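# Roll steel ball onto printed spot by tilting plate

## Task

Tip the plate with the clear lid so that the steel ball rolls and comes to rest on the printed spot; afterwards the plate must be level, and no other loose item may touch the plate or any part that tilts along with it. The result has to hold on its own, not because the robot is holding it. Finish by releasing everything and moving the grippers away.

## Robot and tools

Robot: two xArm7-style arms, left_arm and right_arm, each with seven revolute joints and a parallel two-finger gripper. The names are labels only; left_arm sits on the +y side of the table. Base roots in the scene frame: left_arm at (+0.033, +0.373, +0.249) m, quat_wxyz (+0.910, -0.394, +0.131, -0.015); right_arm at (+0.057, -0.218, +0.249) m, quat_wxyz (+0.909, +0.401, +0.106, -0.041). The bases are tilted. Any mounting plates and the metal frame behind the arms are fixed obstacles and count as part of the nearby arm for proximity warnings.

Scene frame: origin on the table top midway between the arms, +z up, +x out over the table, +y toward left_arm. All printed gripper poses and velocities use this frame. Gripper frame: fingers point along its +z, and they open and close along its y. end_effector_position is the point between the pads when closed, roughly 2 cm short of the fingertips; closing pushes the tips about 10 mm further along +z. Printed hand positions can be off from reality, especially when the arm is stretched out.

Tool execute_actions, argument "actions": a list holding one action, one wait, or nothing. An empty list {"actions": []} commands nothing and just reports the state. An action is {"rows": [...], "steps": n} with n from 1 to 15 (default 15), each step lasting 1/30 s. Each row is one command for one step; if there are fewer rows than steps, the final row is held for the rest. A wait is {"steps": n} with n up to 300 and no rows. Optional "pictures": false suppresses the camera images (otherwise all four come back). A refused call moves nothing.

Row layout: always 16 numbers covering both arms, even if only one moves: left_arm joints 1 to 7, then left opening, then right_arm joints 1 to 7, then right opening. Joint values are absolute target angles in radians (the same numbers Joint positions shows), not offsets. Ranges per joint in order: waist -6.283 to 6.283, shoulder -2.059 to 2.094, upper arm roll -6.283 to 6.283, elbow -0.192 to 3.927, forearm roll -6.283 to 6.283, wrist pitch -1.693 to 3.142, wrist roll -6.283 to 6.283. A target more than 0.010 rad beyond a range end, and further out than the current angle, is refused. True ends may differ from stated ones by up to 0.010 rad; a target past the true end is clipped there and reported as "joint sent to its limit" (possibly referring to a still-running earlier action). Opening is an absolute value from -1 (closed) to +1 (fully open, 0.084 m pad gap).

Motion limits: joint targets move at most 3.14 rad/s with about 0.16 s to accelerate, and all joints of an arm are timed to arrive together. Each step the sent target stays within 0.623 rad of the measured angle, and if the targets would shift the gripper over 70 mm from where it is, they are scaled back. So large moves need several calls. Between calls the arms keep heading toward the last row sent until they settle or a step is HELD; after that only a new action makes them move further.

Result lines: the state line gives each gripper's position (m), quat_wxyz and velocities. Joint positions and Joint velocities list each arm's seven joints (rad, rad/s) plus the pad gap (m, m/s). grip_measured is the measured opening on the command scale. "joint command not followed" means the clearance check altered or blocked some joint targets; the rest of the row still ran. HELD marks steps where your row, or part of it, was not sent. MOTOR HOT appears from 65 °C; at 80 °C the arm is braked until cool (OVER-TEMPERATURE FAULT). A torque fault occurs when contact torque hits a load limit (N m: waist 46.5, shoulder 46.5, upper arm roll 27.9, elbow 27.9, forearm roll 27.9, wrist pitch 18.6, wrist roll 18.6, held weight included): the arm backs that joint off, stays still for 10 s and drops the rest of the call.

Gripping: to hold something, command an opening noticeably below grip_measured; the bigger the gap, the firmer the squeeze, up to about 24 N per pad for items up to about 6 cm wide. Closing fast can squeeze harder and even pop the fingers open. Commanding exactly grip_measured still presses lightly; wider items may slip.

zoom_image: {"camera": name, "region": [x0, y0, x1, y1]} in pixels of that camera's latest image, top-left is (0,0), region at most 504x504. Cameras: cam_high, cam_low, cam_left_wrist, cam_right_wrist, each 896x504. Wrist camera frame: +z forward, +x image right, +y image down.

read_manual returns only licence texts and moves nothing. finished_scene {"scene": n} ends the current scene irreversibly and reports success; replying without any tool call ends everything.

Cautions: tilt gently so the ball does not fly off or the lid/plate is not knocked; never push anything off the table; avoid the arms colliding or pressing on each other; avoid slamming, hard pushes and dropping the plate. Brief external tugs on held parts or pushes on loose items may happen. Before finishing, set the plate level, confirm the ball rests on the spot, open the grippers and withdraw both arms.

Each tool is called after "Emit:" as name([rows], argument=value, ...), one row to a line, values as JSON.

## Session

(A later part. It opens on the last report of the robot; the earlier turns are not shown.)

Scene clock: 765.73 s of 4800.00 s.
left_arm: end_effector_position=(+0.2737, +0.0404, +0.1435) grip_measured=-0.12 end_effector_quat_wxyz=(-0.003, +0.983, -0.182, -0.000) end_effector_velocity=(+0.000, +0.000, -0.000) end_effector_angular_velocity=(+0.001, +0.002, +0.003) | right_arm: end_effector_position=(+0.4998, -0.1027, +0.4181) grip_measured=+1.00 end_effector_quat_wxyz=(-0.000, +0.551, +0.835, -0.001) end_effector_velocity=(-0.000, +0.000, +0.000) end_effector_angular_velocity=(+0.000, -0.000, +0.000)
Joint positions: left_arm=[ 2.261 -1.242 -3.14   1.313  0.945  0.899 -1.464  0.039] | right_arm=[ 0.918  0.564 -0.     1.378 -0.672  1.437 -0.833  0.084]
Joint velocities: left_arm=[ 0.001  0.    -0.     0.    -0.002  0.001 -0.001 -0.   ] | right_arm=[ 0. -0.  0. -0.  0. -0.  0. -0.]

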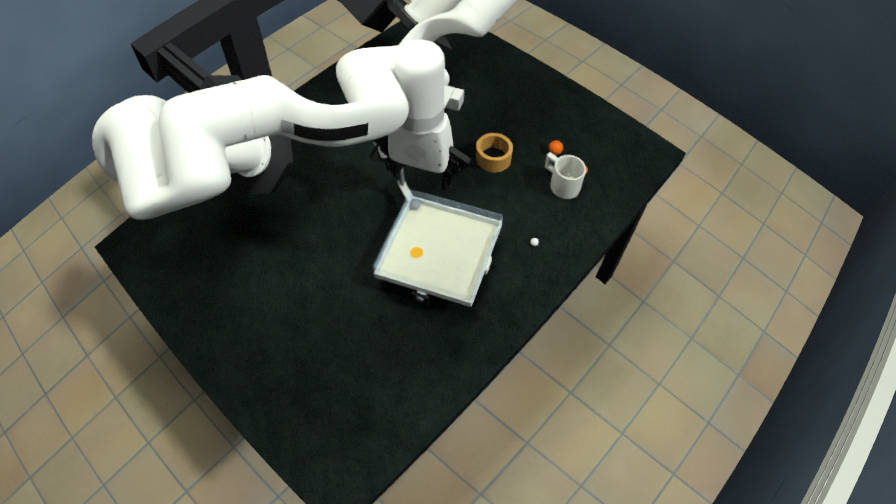

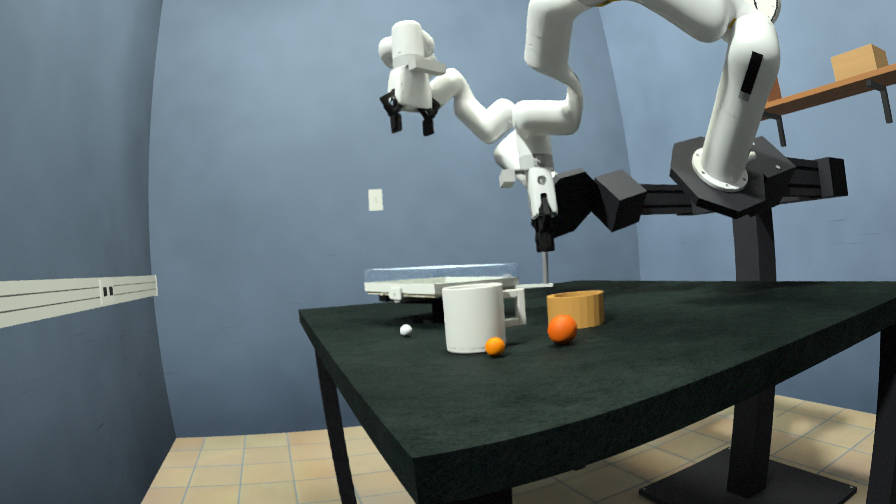

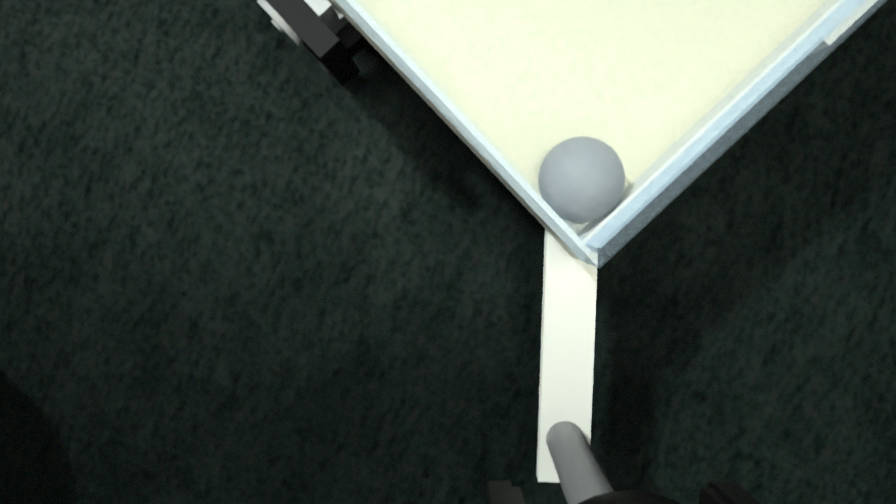

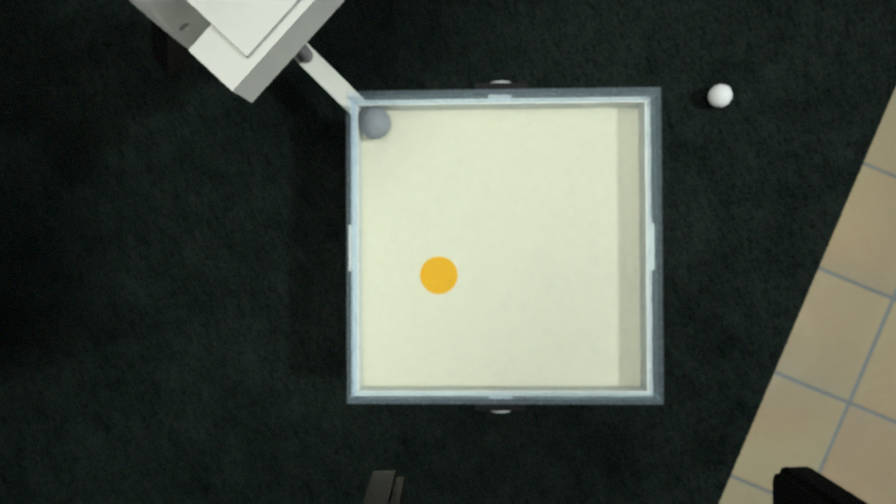

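Emit:
execute_actions([
  {"rows": [[2.2610,-1.2420,-3.1416,1.3128,0.9446,0.8954,-1.4643,-0.3, 0.918,0.564,0,1.378,-0.672,1.437,-0.833,1],[2.2610,-1.2420,-3.1416,1.3128,0.9446,0.8954,-1.4643,-0.3, 0.918,0.564,0,1.378,-0.672,1.437,-0.833,1],[2.2610,-1.2420,-3.1416,1.3128,0.9446,0.8954,-1.4643,-0.4, 0.918,0.564,0,1.378,-0.672,1.437,-0.833,1],[2.2610,-1.2420,-3.1416,1.3128,0.9446,0.8954,-1.4643,-0.4, 0.918,0.564,0,1.378,-0.672,1.437,-0.833,1],[2.2610,-1.2420,-3.1416,1.3128,0.9446,0.8954,-1.4643,-0.5, 0.918,0.564,0,1.378,-0.672,1.437,-0.833,1]], "steps": 15},
], pictures=false)

Emit:
execute_actions([
  {"rows": [[2.2586,-1.2419,-3.1416,1.3170,0.9398,0.8983,-1.4604,-0.5, 0.918,0.564,0,1.378,-0.672,1.437,-0.833,1]], "steps": 15},
], pictures=false)

Emit:
execute_actions([
  {"steps": 30},
])

Emit:
execute_actions([
  {"rows": [[2.2561,-1.2418,-3.1416,1.3212,0.9350,0.9012,-1.4564,-0.5, 0.918,0.564,0,1.378,-0.672,1.437,-0.833,1]], "steps": 15},
], pictures=false)

Emit:
execute_actions([
  {"steps": 30},
])

Emit:
execute_actions([
  {"rows": [[2.2536,-1.2417,-3.1416,1.3253,0.9301,0.9040,-1.4524,-0.5, 0.918,0.564,0,1.378,-0.672,1.437,-0.833,1]], "steps": 15},
], pictures=false)

Emit:
execute_actions([
  {"steps": 30},
])

Scene clock: 812.77 s of 4800.00 s.
left_arm: end_effector_position=(+0.2738, +0.0404, +0.1436) grip_measured=-0.12 end_effector_quat_wxyz=(-0.003, +0.983, -0.182, -0.000) end_effector_velocity=(+0.000, -0.000, +0.000) end_effector_angular_velocity=(-0.001, -0.002, -0.001) | right_arm: end_effector_position=(+0.4998, -0.1027, +0.4181) grip_measured=+1.00 end_effector_quat_wxyz=(-0.000, +0.551, +0.835, -0.001) end_effector_velocity=(-0.000, +0.000, +0.000) end_effector_angular_velocity=(+0.001, +0.001, +0.001)
Joint positions: left_arm=[ 2.261 -1.242 -3.14   1.313  0.945  0.899 -1.464  0.039] | right_arm=[ 0.918  0.564  0.     1.378 -0.672  1.437 -0.833  0.084]
Joint velocities: left_arm=[-0.    -0.    -0.     0.001  0.002  0.001 -0.    -0.   ] | right_arm=[-0.     0.     0.001  0.001  0.001  0.    -0.     0.   ]
Steps of this call (steps 1 to 90: nothing new was sent; then 43.53 s passed at rest; steps 91 to 105: all 15 steps of this action). Readings (joint positions):
91: left_arm=[2.261 -1.242 -3.140 1.313 0.945 0.899 -1.464] | right_arm=[0.918 0.564 -0.000 1.378 -0.672 1.437 -0.833]
92: left_arm=[2.261 -1.242 -3.140 1.313 0.945 0.899 -1.464] | right_arm=[0.918 0.564 -0.000 1.378 -0.672 1.437 -0.833]
94: left_arm=[2.261 -1.242 -3.140 1.313 0.945 0.899 -1.464] | right_arm=[0.918 0.564 0.000 1.378 -0.672 1.437 -0.833]
98: left_arm=[2.261 -1.242 -3.140 1.313 0.945 0.899 -1.464] | right_arm=[0.918 0.564 -0.000 1.378 -0.672 1.437 -0.833]
105: the state above

Scene clock: 813.27 s of 4800.00 s.
left_arm: end_effector_position=(+0.2743, +0.0400, +0.1444) grip_measured=-0.12 end_effector_quat_wxyz=(-0.004, +0.983, -0.182, -0.000) end_effector_velocity=(+0.001, -0.001, +0.002) end_effector_angular_velocity=(-0.001, -0.001, +0.001) | right_arm: end_effector_position=(+0.4998, -0.1027, +0.4181) grip_measured=+1.00 end_effector_quat_wxyz=(-0.000, +0.551, +0.835, -0.001) end_effector_velocity=(+0.000, -0.001, -0.001) end_effector_angular_velocity=(-0.000, +0.002, -0.002)
Joint positions: left_arm=[ 2.259 -1.243 -3.139  1.316  0.94   0.902 -1.46   0.039] | right_arm=[ 0.918  0.564 -0.     1.378 -0.672  1.437 -0.833  0.084]
Joint velocities: left_arm=[-0.001  0.002 -0.002  0.002 -0.001  0.003  0.    -0.   ] | right_arm=[-0.001 -0.    -0.001 -0.001  0.001 -0.     0.    -0.   ]
Steps of this call (steps 1 to 15: all 15 steps of this action). Readings (joint positions):
1: left_arm=[2.261 -1.242 -3.140 1.313 0.945 0.899 -1.464] | right_arm=[0.918 0.564 0.000 1.378 -0.672 1.437 -0.833]
2: left_arm=[2.261 -1.242 -3.140 1.313 0.944 0.900 -1.464] | right_arm=[0.918 0.564 0.000 1.378 -0.672 1.437 -0.833]
4: left_arm=[2.260 -1.242 -3.139 1.314 0.942 0.901 -1.462] | right_arm=[0.918 0.564 -0.000 1.378 -0.672 1.437 -0.833]
8: left_arm=[2.259 -1.243 -3.139 1.315 0.940 0.902 -1.461] | right_arm=[0.918 0.564 -0.000 1.378 -0.672 1.437 -0.833]
15: the state above

Scene clock: 814.27 s of 4800.00 s.
left_arm: end_effector_position=(+0.2745, +0.0397, +0.1451) grip_measured=-0.12 end_effector_quat_wxyz=(-0.003, +0.983, -0.182, -0.000) end_effector_velocity=(-0.000, -0.000, +0.000) end_effector_angular_velocity=(-0.000, +0.001, +0.001) | right_arm: end_effector_position=(+0.4998, -0.1027, +0.4181) grip_measured=+1.00 end_effector_quat_wxyz=(-0.000, +0.551, +0.835, -0.001) end_effector_velocity=(-0.000, -0.000, -0.000) end_effector_angular_velocity=(-0.001, +0.001, +0.000)
Joint positions: left_arm=[ 2.259 -1.242 -3.14   1.317  0.94   0.903 -1.46   0.039] | right_arm=[ 0.918  0.564  0.     1.378 -0.672  1.437 -0.833  0.084]
Joint velocities: left_arm=[ 0.001 -0.    -0.001  0.001 -0.001  0.001  0.     0.   ] | right_arm=[ 0.     0.    -0.001 -0.001  0.001 -0.    -0.001 -0.   ]
Steps of this call (steps 1 to 15: the robot went on to your last target; steps 16 to 30: nothing new was sent). Readings (joint positions):
1: left_arm=[2.259 -1.242 -3.139 1.316 0.940 0.903 -1.460] | right_arm=[0.918 0.564 -0.000 1.378 -0.672 1.437 -0.833]
2: left_arm=[2.259 -1.242 -3.139 1.316 0.940 0.903 -1.460] | right_arm=[0.918 0.564 -0.000 1.378 -0.672 1.437 -0.833]
4: left_arm=[2.259 -1.242 -3.139 1.316 0.940 0.903 -1.460] | right_arm=[0.918 0.564 -0.000 1.378 -0.672 1.437 -0.833]
8: left_arm=[2.259 -1.242 -3.140 1.317 0.940 0.903 -1.460] | right_arm=[0.918 0.564 -0.000 1.378 -0.672 1.437 -0.833]
30: the state above
All arms were judged still, so your last target was given up. Only a new action makes them travel on or press farther. Fingers that are still opening or closing keep moving.

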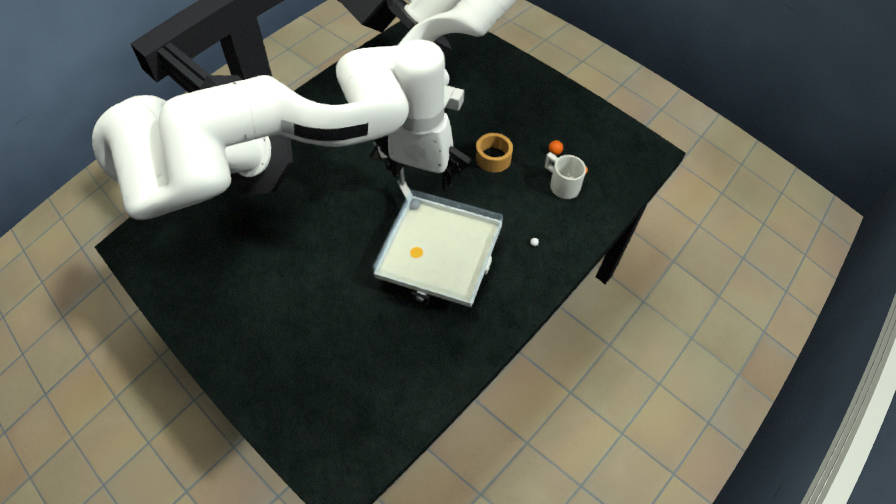

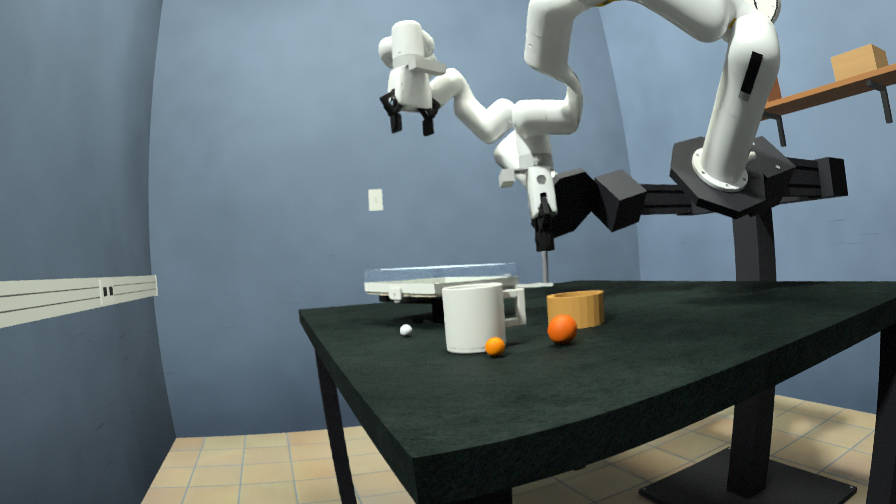

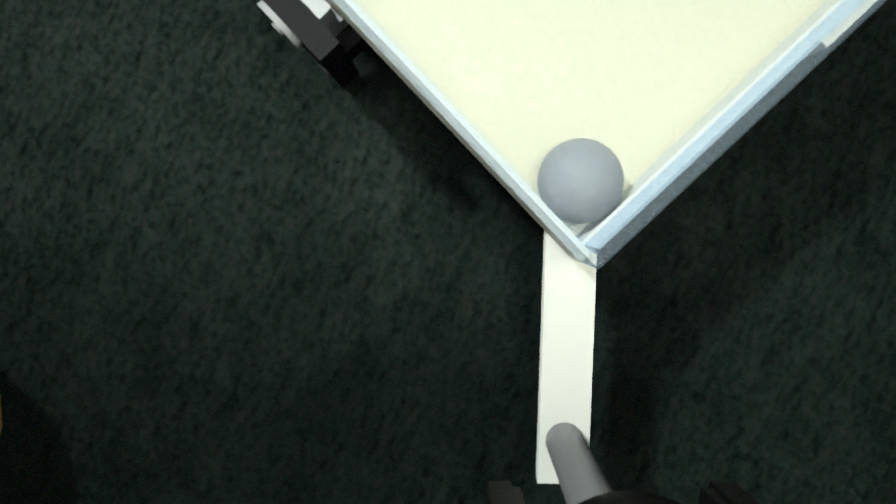

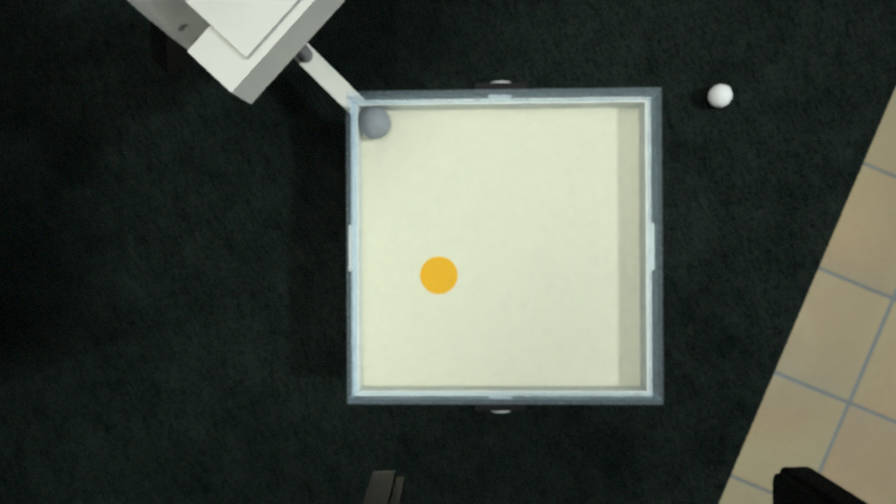

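Scene clock: 814.77 s of 4800.00 s.
left_arm: end_effector_position=(+0.2749, +0.0387, +0.1467) grip_measured=-0.12 end_effector_quat_wxyz=(-0.003, +0.983, -0.183, -0.000) end_effector_velocity=(+0.000, -0.000, +0.001) end_effector_angular_velocity=(+0.000, -0.002, -0.000) | right_arm: end_effector_position=(+0.4998, -0.1027, +0.4181) grip_measured=+1.00 end_effector_quat_wxyz=(-0.000, +0.551, +0.835, -0.001) end_effector_velocity=(-0.000, +0.001, +0.001) end_effector_angular_velocity=(+0.001, -0.000, +0.001)
Joint positions: left_arm=[ 2.256 -1.242 -3.141  1.321  0.935  0.907 -1.456  0.039] | right_arm=[ 0.918  0.564 -0.     1.378 -0.672  1.437 -0.833  0.084]
Joint velocities: left_arm=[-0.     0.    -0.001  0.001  0.001  0.002 -0.     0.   ] | right_arm=[ 0.     0.     0.001  0.001  0.     0.     0.    -0.   ]
Steps of this call (steps 1 to 15: all 15 steps of this action). Readings (joint positions):
1: left_arm=[2.259 -1.242 -3.140 1.317 0.940 0.903 -1.460] | right_arm=[0.918 0.564 0.000 1.378 -0.672 1.437 -0.833]
2: left_arm=[2.258 -1.242 -3.140 1.317 0.939 0.904 -1.460] | right_arm=[0.918 0.564 -0.000 1.378 -0.672 1.437 -0.833]
4: left_arm=[2.257 -1.242 -3.140 1.319 0.937 0.905 -1.458] | right_arm=[0.918 0.564 0.000 1.378 -0.672 1.437 -0.833]
8: left_arm=[2.256 -1.242 -3.141 1.320 0.935 0.906 -1.457] | right_arm=[0.918 0.564 0.000 1.378 -0.672 1.437 -0.833]
15: the state above

Scene clock: 815.77 s of 4800.00 s.
left_arm: end_effector_position=(+0.2749, +0.0386, +0.1469) grip_measured=-0.12 end_effector_quat_wxyz=(-0.003, +0.983, -0.183, +0.000) end_effector_velocity=(+0.000, +0.000, +0.000) end_effector_angular_velocity=(-0.000, -0.001, -0.002) | right_arm: end_effector_position=(+0.4998, -0.1027, +0.4181) grip_measured=+1.00 end_effector_quat_wxyz=(-0.000, +0.551, +0.835, -0.001) end_effector_velocity=(+0.000, +0.000, +0.000) end_effector_angular_velocity=(-0.001, -0.002, +0.000)
Joint positions: left_arm=[ 2.256 -1.242 -3.141  1.321  0.935  0.907 -1.456  0.039] | right_arm=[ 0.918  0.564  0.     1.378 -0.672  1.437 -0.833  0.084]
Joint velocities: left_arm=[ 0.     0.    -0.    -0.     0.002  0.     0.     0.   ] | right_arm=[ 0.001  0.    -0.     0.    -0.001  0.     0.     0.   ]
Steps of this call (steps 1 to 15: the robot went on to your last target; steps 16 to 30: nothing new was sent). Readings (joint positions):
1: left_arm=[2.256 -1.242 -3.141 1.321 0.935 0.907 -1.456] | right_arm=[0.918 0.564 -0.000 1.378 -0.672 1.437 -0.833]
2: left_arm=[2.256 -1.242 -3.141 1.321 0.935 0.907 -1.456] | right_arm=[0.918 0.564 0.000 1.378 -0.672 1.437 -0.833]
4: left_arm=[2.256 -1.242 -3.141 1.321 0.935 0.907 -1.456] | right_arm=[0.918 0.564 0.000 1.378 -0.672 1.437 -0.833]
8: left_arm=[2.256 -1.242 -3.141 1.321 0.935 0.907 -1.456] | right_arm=[0.918 0.564 -0.000 1.378 -0.672 1.437 -0.833]
30: the state above
All arms were judged still, so your last target was given up. Only a new action makes them travel on or press farther. Fingers that are still opening or closing keep moving.

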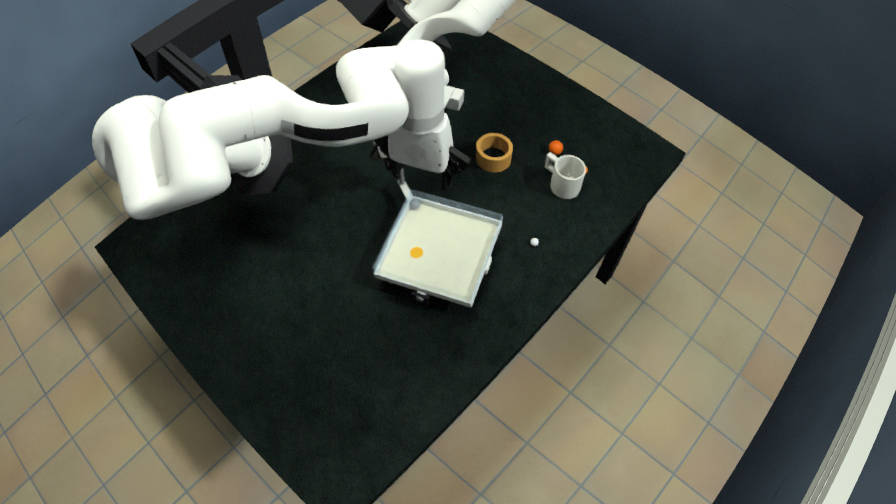

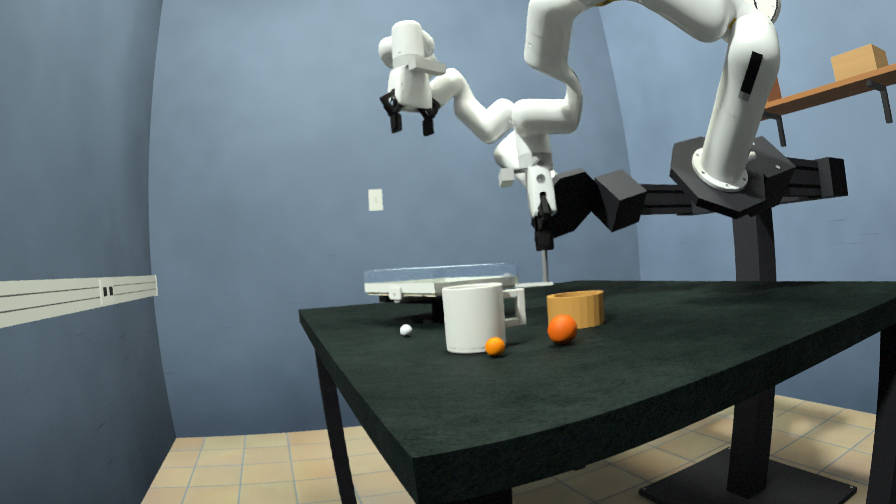

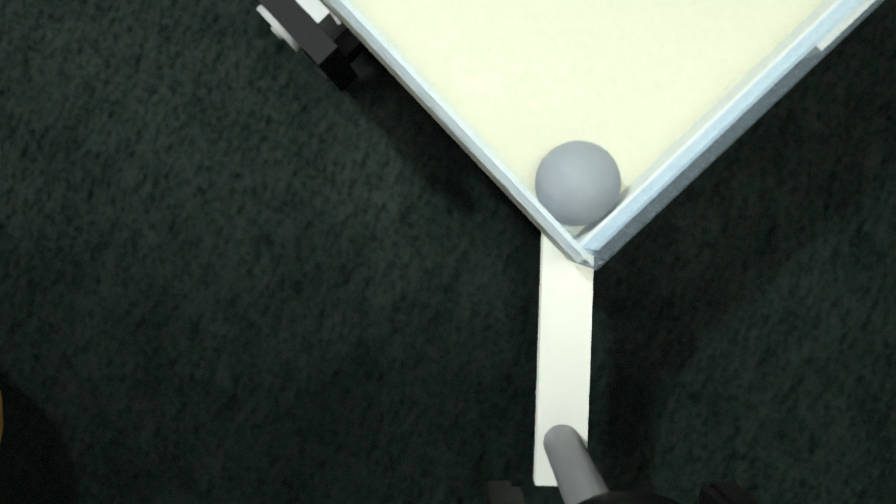

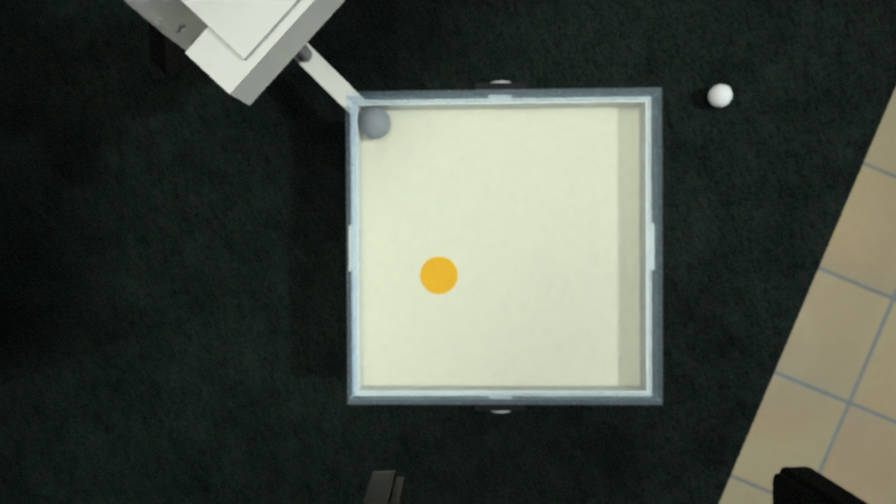

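Scene clock: 816.27 s of 4800.00 s.
left_arm: end_effector_position=(+0.2753, +0.0377, +0.1485) grip_measured=-0.12 end_effector_quat_wxyz=(-0.004, +0.983, -0.183, -0.000) end_effector_velocity=(+0.001, +0.000, +0.000) end_effector_angular_velocity=(+0.001, -0.002, +0.002) | right_arm: end_effector_position=(+0.4998, -0.1027, +0.4181) grip_measured=+1.00 end_effector_quat_wxyz=(-0.000, +0.551, +0.835, -0.001) end_effector_velocity=(-0.000, -0.000, -0.000) end_effector_angular_velocity=(-0.001, +0.000, +0.001)
Joint positions: left_arm=[ 2.254 -1.242 -3.142  1.325  0.93   0.911 -1.452  0.039] | right_arm=[ 0.918  0.564 -0.     1.378 -0.672  1.437 -0.833  0.084]
Joint velocities: left_arm=[ 0.     0.     0.001  0.002  0.001  0.002 -0.     0.   ] | right_arm=[ 0.001 -0.    -0.    -0.001  0.     0.001 -0.     0.   ]
Steps of this call (steps 1 to 15: all 15 steps of this action). Readings (joint positions):
1: left_arm=[2.256 -1.242 -3.141 1.321 0.935 0.907 -1.456] | right_arm=[0.918 0.564 0.000 1.378 -0.672 1.437 -0.833]
2: left_arm=[2.256 -1.242 -3.141 1.322 0.934 0.908 -1.456] | right_arm=[0.918 0.564 -0.000 1.378 -0.672 1.437 -0.833]
4: left_arm=[2.255 -1.242 -3.141 1.323 0.932 0.909 -1.454] | right_arm=[0.918 0.564 0.000 1.378 -0.672 1.437 -0.833]
8: left_arm=[2.254 -1.242 -3.142 1.325 0.931 0.910 -1.453] | right_arm=[0.918 0.564 0.000 1.378 -0.672 1.437 -0.833]
15: the state above

Scene clock: 817.27 s of 4800.00 s.
left_arm: end_effector_position=(+0.2754, +0.0377, +0.1485) grip_measured=-0.12 end_effector_quat_wxyz=(-0.004, +0.983, -0.183, +0.000) end_effector_velocity=(-0.000, +0.000, -0.001) end_effector_angular_velocity=(+0.001, +0.002, +0.001) | right_arm: end_effector_position=(+0.4998, -0.1027, +0.4181) grip_measured=+1.00 end_effector_quat_wxyz=(-0.000, +0.551, +0.835, -0.001) end_effector_velocity=(+0.000, +0.000, +0.000) end_effector_angular_velocity=(+0.001, -0.001, +0.000)
Joint positions: left_arm=[ 2.254 -1.242 -3.142  1.325  0.93   0.911 -1.452  0.039] | right_arm=[ 0.918  0.564 -0.     1.378 -0.672  1.437 -0.833  0.084]
Joint velocities: left_arm=[ 0.001  0.     0.001 -0.001 -0.001 -0.001  0.     0.   ] | right_arm=[-0.    -0.     0.001  0.001 -0.001 -0.001 -0.     0.   ]
Steps of this call (steps 1 to 15: the robot went on to your last target; steps 16 to 30: nothing new was sent). Readings (joint positions):
1: left_arm=[2.254 -1.242 -3.142 1.325 0.930 0.911 -1.452] | right_arm=[0.918 0.564 0.000 1.378 -0.672 1.437 -0.833]
2: left_arm=[2.254 -1.242 -3.142 1.325 0.930 0.911 -1.452] | right_arm=[0.918 0.564 -0.000 1.378 -0.672 1.437 -0.833]
4: left_arm=[2.254 -1.242 -3.142 1.325 0.930 0.911 -1.452] | right_arm=[0.918 0.564 0.000 1.378 -0.672 1.437 -0.833]
8: left_arm=[2.254 -1.242 -3.142 1.325 0.930 0.911 -1.452] | right_arm=[0.918 0.564 -0.000 1.378 -0.672 1.437 -0.833]
30: the state above
All arms were judged still, so your last target was given up. Only a new action makes them travel on or press farther. Fingers that are still opening or closing keep moving.

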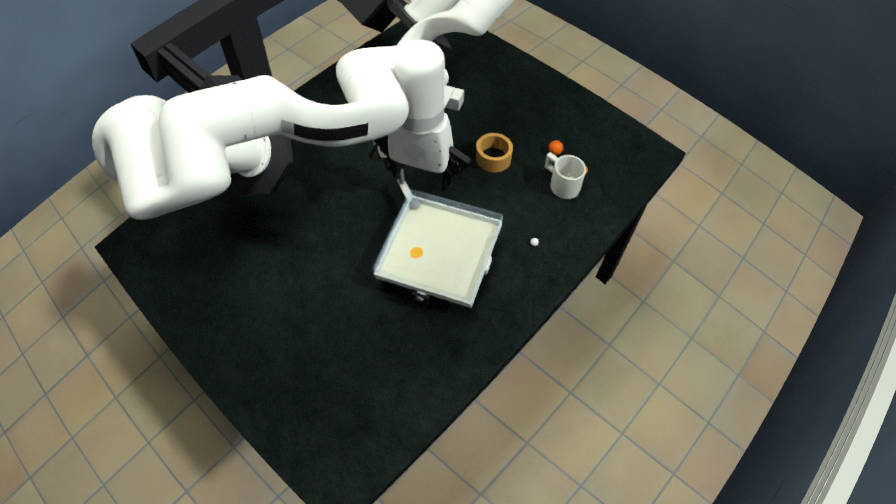

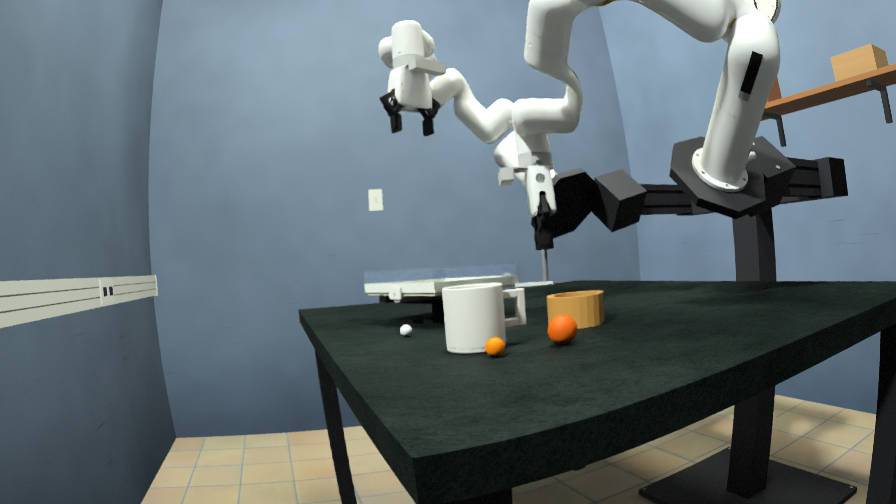

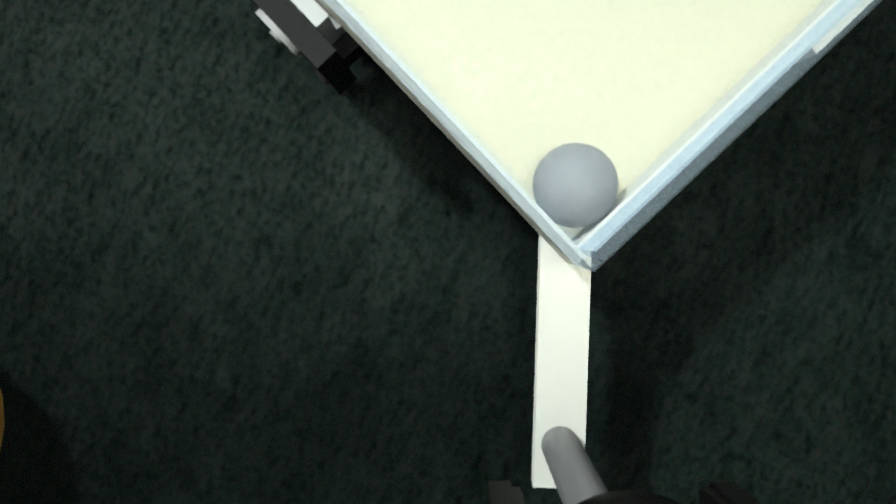

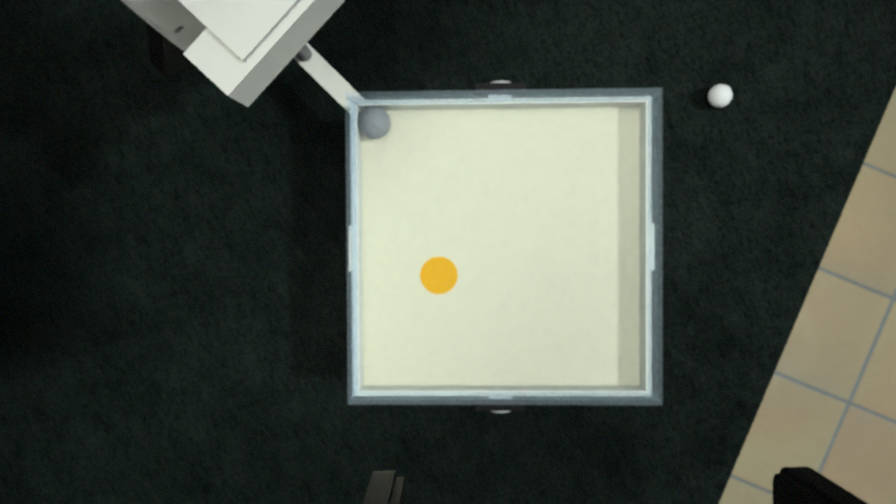

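Emit:
execute_actions([
  {"rows": [[2.2511,-1.2416,-3.1416,1.3295,0.9253,0.9069,-1.4484,-0.5, 0.918,0.564,0,1.378,-0.672,1.437,-0.833,1]], "steps": 15},
], pictures=false)

Emit:
execute_actions([
  {"steps": 30},
])

Emit:
execute_actions([
  {"rows": [[2.2487,-1.2415,-3.1416,1.3336,0.9204,0.9097,-1.4445,-0.5, 0.918,0.564,0,1.378,-0.672,1.437,-0.833,1]], "steps": 15},
], pictures=false)

Emit:
execute_actions([
  {"steps": 30},
])

Scene clock: 848.33 s of 4800.00 s.
left_arm: end_effector_position=(+0.2759, +0.0368, +0.1500) grip_measured=-0.12 end_effector_quat_wxyz=(-0.004, +0.983, -0.183, +0.000) end_effector_velocity=(-0.000, -0.001, +0.001) end_effector_angular_velocity=(-0.003, -0.000, -0.000) | right_arm: end_effector_position=(+0.4998, -0.1027, +0.4181) grip_measured=+1.00 end_effector_quat_wxyz=(-0.000, +0.551, +0.835, -0.001) end_effector_velocity=(-0.000, -0.000, -0.000) end_effector_angular_velocity=(-0.001, +0.001, -0.001)
Joint positions: left_arm=[ 2.251 -1.242 -3.142  1.329  0.925  0.914 -1.448  0.039] | right_arm=[ 0.918  0.564 -0.     1.378 -0.672  1.437 -0.833  0.084]
Joint velocities: left_arm=[-0.001 -0.    -0.001  0.001 -0.    -0.001  0.    -0.   ] | right_arm=[-0.  0. -0. -0.  0.  0.  0. -0.]
Steps of this call (steps 1 to 90: nothing new was sent; then 27.57 s passed at rest; steps 91 to 105: all 15 steps of this action). Readings (joint positions):
91: left_arm=[2.254 -1.242 -3.142 1.325 0.930 0.911 -1.452] | right_arm=[0.918 0.564 -0.000 1.378 -0.672 1.437 -0.833]
92: left_arm=[2.253 -1.242 -3.142 1.326 0.929 0.911 -1.452] | right_arm=[0.918 0.564 0.000 1.378 -0.672 1.437 -0.833]
94: left_arm=[2.252 -1.242 -3.142 1.327 0.928 0.912 -1.450] | right_arm=[0.918 0.564 -0.000 1.378 -0.672 1.437 -0.833]
98: left_arm=[2.251 -1.242 -3.142 1.329 0.926 0.913 -1.449] | right_arm=[0.918 0.564 -0.000 1.378 -0.672 1.437 -0.833]
105: the state above

Scene clock: 849.33 s of 4800.00 s.
left_arm: end_effector_position=(+0.2760, +0.0368, +0.1500) grip_measured=-0.12 end_effector_quat_wxyz=(-0.004, +0.983, -0.183, +0.000) end_effector_velocity=(+0.000, -0.000, -0.000) end_effector_angular_velocity=(-0.001, +0.000, +0.001) | right_arm: end_effector_position=(+0.4998, -0.1027, +0.4181) grip_measured=+1.00 end_effector_quat_wxyz=(-0.000, +0.551, +0.835, -0.001) end_effector_velocity=(+0.000, -0.000, -0.000) end_effector_angular_velocity=(-0.000, -0.000, -0.000)
Joint positions: left_arm=[ 2.251 -1.242 -3.142  1.329  0.925  0.914 -1.448  0.039] | right_arm=[ 0.918  0.564 -0.     1.378 -0.672  1.437 -0.833  0.084]
Joint velocities: left_arm=[ 0.     0.     0.001  0.    -0.    -0.001 -0.     0.   ] | right_arm=[ 0.  0. -0. -0. -0. -0.  0. -0.]
Steps of this call (steps 1 to 15: the robot went on to your last target; steps 16 to 30: nothing new was sent). Readings (joint positions):
1: left_arm=[2.251 -1.242 -3.142 1.329 0.925 0.914 -1.448] | right_arm=[0.918 0.564 -0.000 1.378 -0.672 1.437 -0.833]
2: left_arm=[2.251 -1.242 -3.142 1.329 0.925 0.914 -1.448] | right_arm=[0.918 0.564 0.000 1.378 -0.672 1.437 -0.833]
4: left_arm=[2.251 -1.242 -3.142 1.329 0.925 0.914 -1.448] | right_arm=[0.918 0.564 0.000 1.378 -0.672 1.437 -0.833]
8: left_arm=[2.251 -1.242 -3.142 1.329 0.925 0.914 -1.448] | right_arm=[0.918 0.564 -0.000 1.378 -0.672 1.437 -0.833]
30: the state above
All arms were judged still, so your last target was given up. Only a new action makes them travel on or press farther. Fingers that are still opening or closing keep moving.

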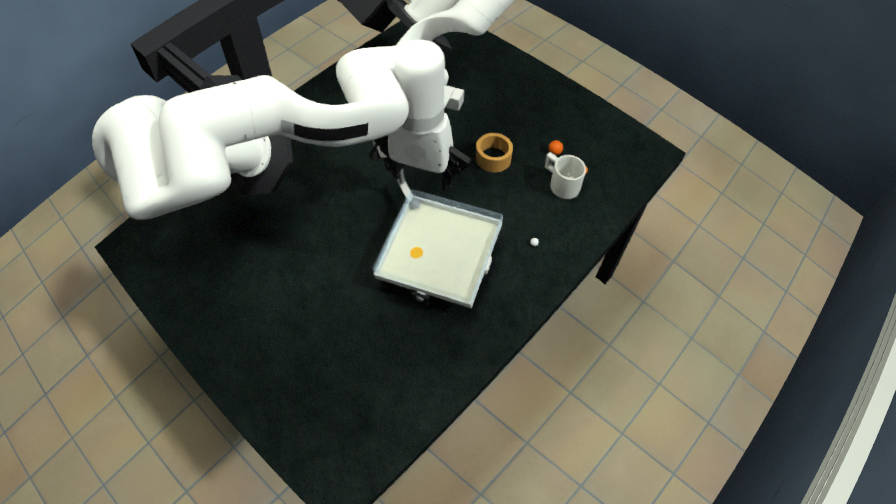

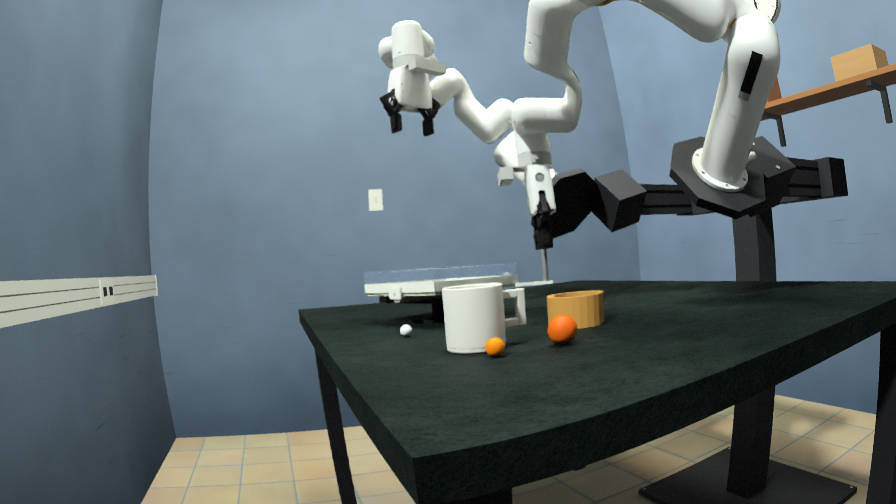

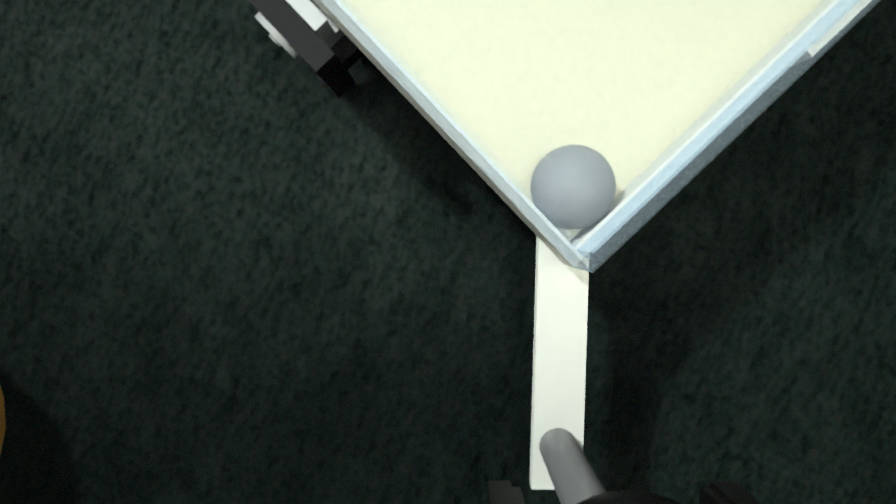

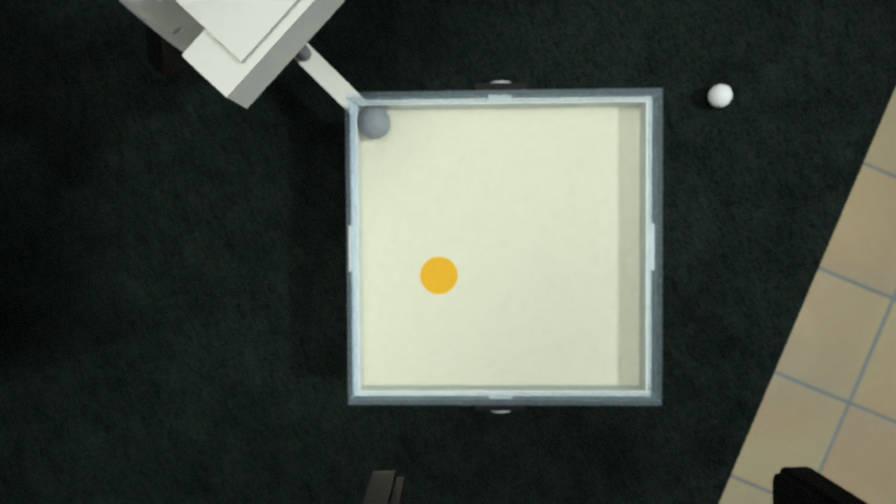

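Scene clock: 849.83 s of 4800.00 s.
left_arm: end_effector_position=(+0.2765, +0.0360, +0.1515) grip_measured=-0.12 end_effector_quat_wxyz=(-0.004, +0.983, -0.183, -0.000) end_effector_velocity=(+0.001, -0.000, +0.000) end_effector_angular_velocity=(+0.000, -0.002, -0.002) | right_arm: end_effector_position=(+0.4998, -0.1027, +0.4181) grip_measured=+1.00 end_effector_quat_wxyz=(-0.000, +0.551, +0.835, -0.001) end_effector_velocity=(+0.001, -0.001, -0.000) end_effector_angular_velocity=(-0.001, -0.001, -0.001)
Joint positions: left_arm=[ 2.249 -1.242 -3.142  1.333  0.92   0.917 -1.445  0.039] | right_arm=[ 0.918  0.564  0.     1.378 -0.672  1.437 -0.833  0.084]
Joint velocities: left_arm=[-0.001  0.     0.     0.001  0.001  0.001  0.002  0.   ] | right_arm=[ 0.     0.    -0.002  0.    -0.001  0.     0.     0.   ]
Steps of this call (steps 1 to 15: all 15 steps of this action). Readings (joint positions):
1: left_arm=[2.251 -1.242 -3.142 1.329 0.925 0.914 -1.448] | right_arm=[0.918 0.564 -0.000 1.378 -0.672 1.437 -0.833]
2: left_arm=[2.251 -1.242 -3.142 1.330 0.925 0.914 -1.448] | right_arm=[0.918 0.564 0.000 1.378 -0.672 1.437 -0.833]
4: left_arm=[2.250 -1.242 -3.142 1.331 0.923 0.915 -1.447] | right_arm=[0.918 0.564 0.000 1.378 -0.672 1.437 -0.833]
8: left_arm=[2.249 -1.241 -3.142 1.333 0.921 0.917 -1.445] | right_arm=[0.918 0.564 0.000 1.378 -0.672 1.437 -0.833]
15: the state above

Scene clock: 850.83 s of 4800.00 s.
left_arm: end_effector_position=(+0.2767, +0.0360, +0.1515) grip_measured=-0.12 end_effector_quat_wxyz=(-0.004, +0.983, -0.183, +0.000) end_effector_velocity=(+0.000, -0.001, +0.000) end_effector_angular_velocity=(-0.002, -0.001, -0.001) | right_arm: end_effector_position=(+0.4998, -0.1027, +0.4181) grip_measured=+1.00 end_effector_quat_wxyz=(-0.000, +0.551, +0.835, -0.001) end_effector_velocity=(-0.000, +0.000, -0.000) end_effector_angular_velocity=(-0.001, +0.001, +0.000)
Joint positions: left_arm=[ 2.249 -1.242 -3.142  1.333  0.92   0.917 -1.445  0.039] | right_arm=[ 0.918  0.564  0.     1.378 -0.672  1.437 -0.833  0.084]
Joint velocities: left_arm=[-0.     0.    -0.     0.001  0.001 -0.001  0.001 -0.   ] | right_arm=[-0.     0.     0.001 -0.001  0.     0.001  0.     0.   ]
Steps of this call (steps 1 to 15: the robot went on to your last target; steps 16 to 30: nothing new was sent). Readings (joint positions):
1: left_arm=[2.249 -1.242 -3.142 1.333 0.920 0.917 -1.445] | right_arm=[0.918 0.564 -0.000 1.378 -0.672 1.437 -0.833]
2: left_arm=[2.249 -1.242 -3.142 1.333 0.920 0.917 -1.445] | right_arm=[0.918 0.564 0.000 1.378 -0.672 1.437 -0.833]
4: left_arm=[2.249 -1.242 -3.142 1.333 0.920 0.917 -1.445] | right_arm=[0.918 0.564 -0.000 1.378 -0.672 1.437 -0.833]
8: left_arm=[2.249 -1.242 -3.142 1.333 0.920 0.917 -1.445] | right_arm=[0.918 0.564 0.000 1.378 -0.672 1.437 -0.833]
30: the state above
All arms were judged still, so your last target was given up. Only a new action makes them travel on or press farther. Fingers that are still opening or closing keep moving.

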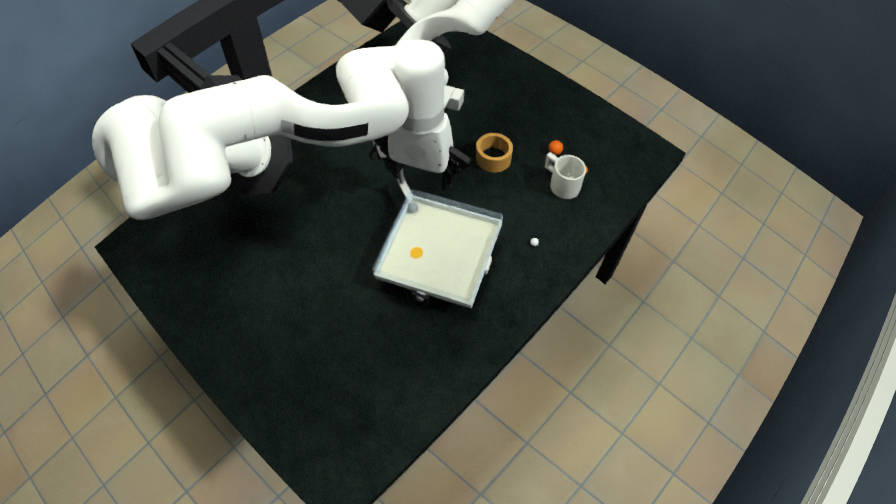

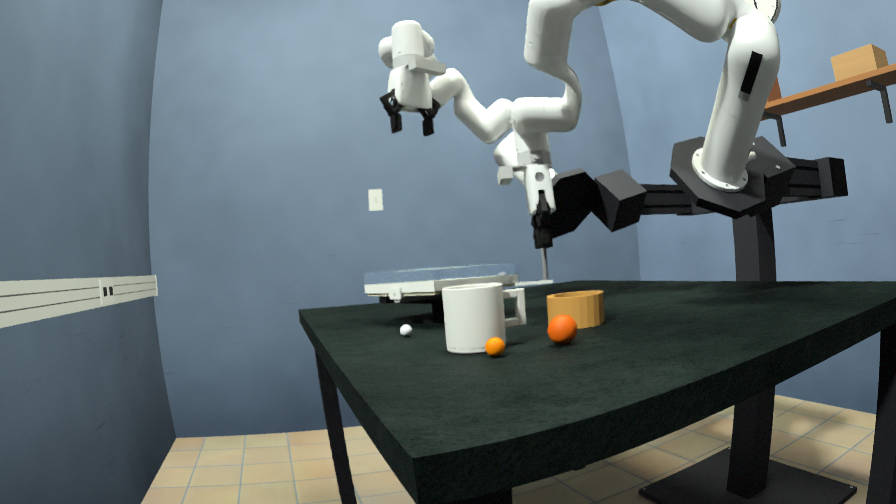

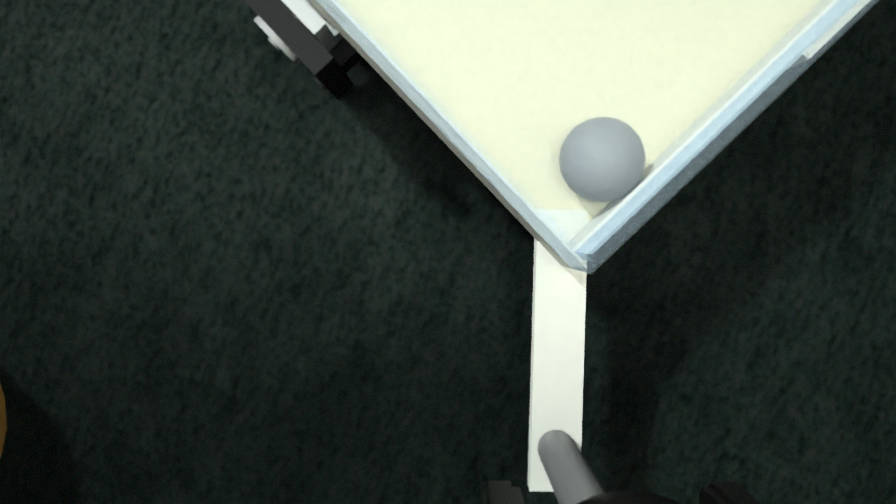

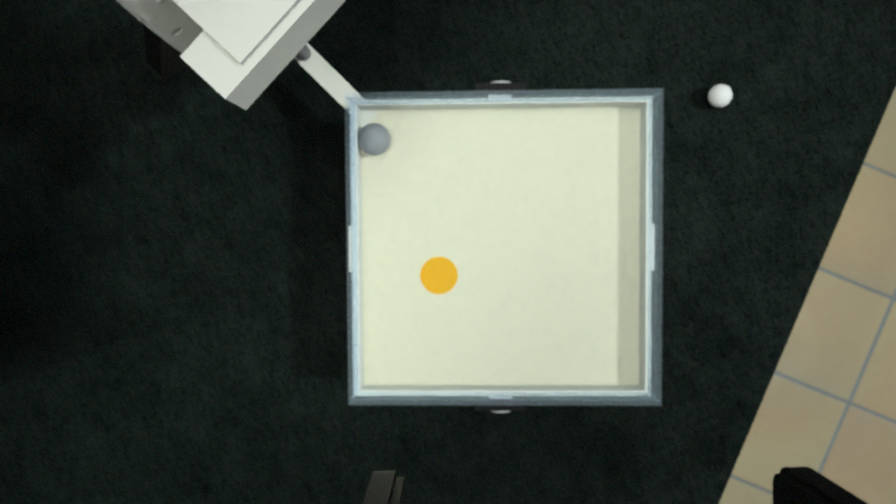

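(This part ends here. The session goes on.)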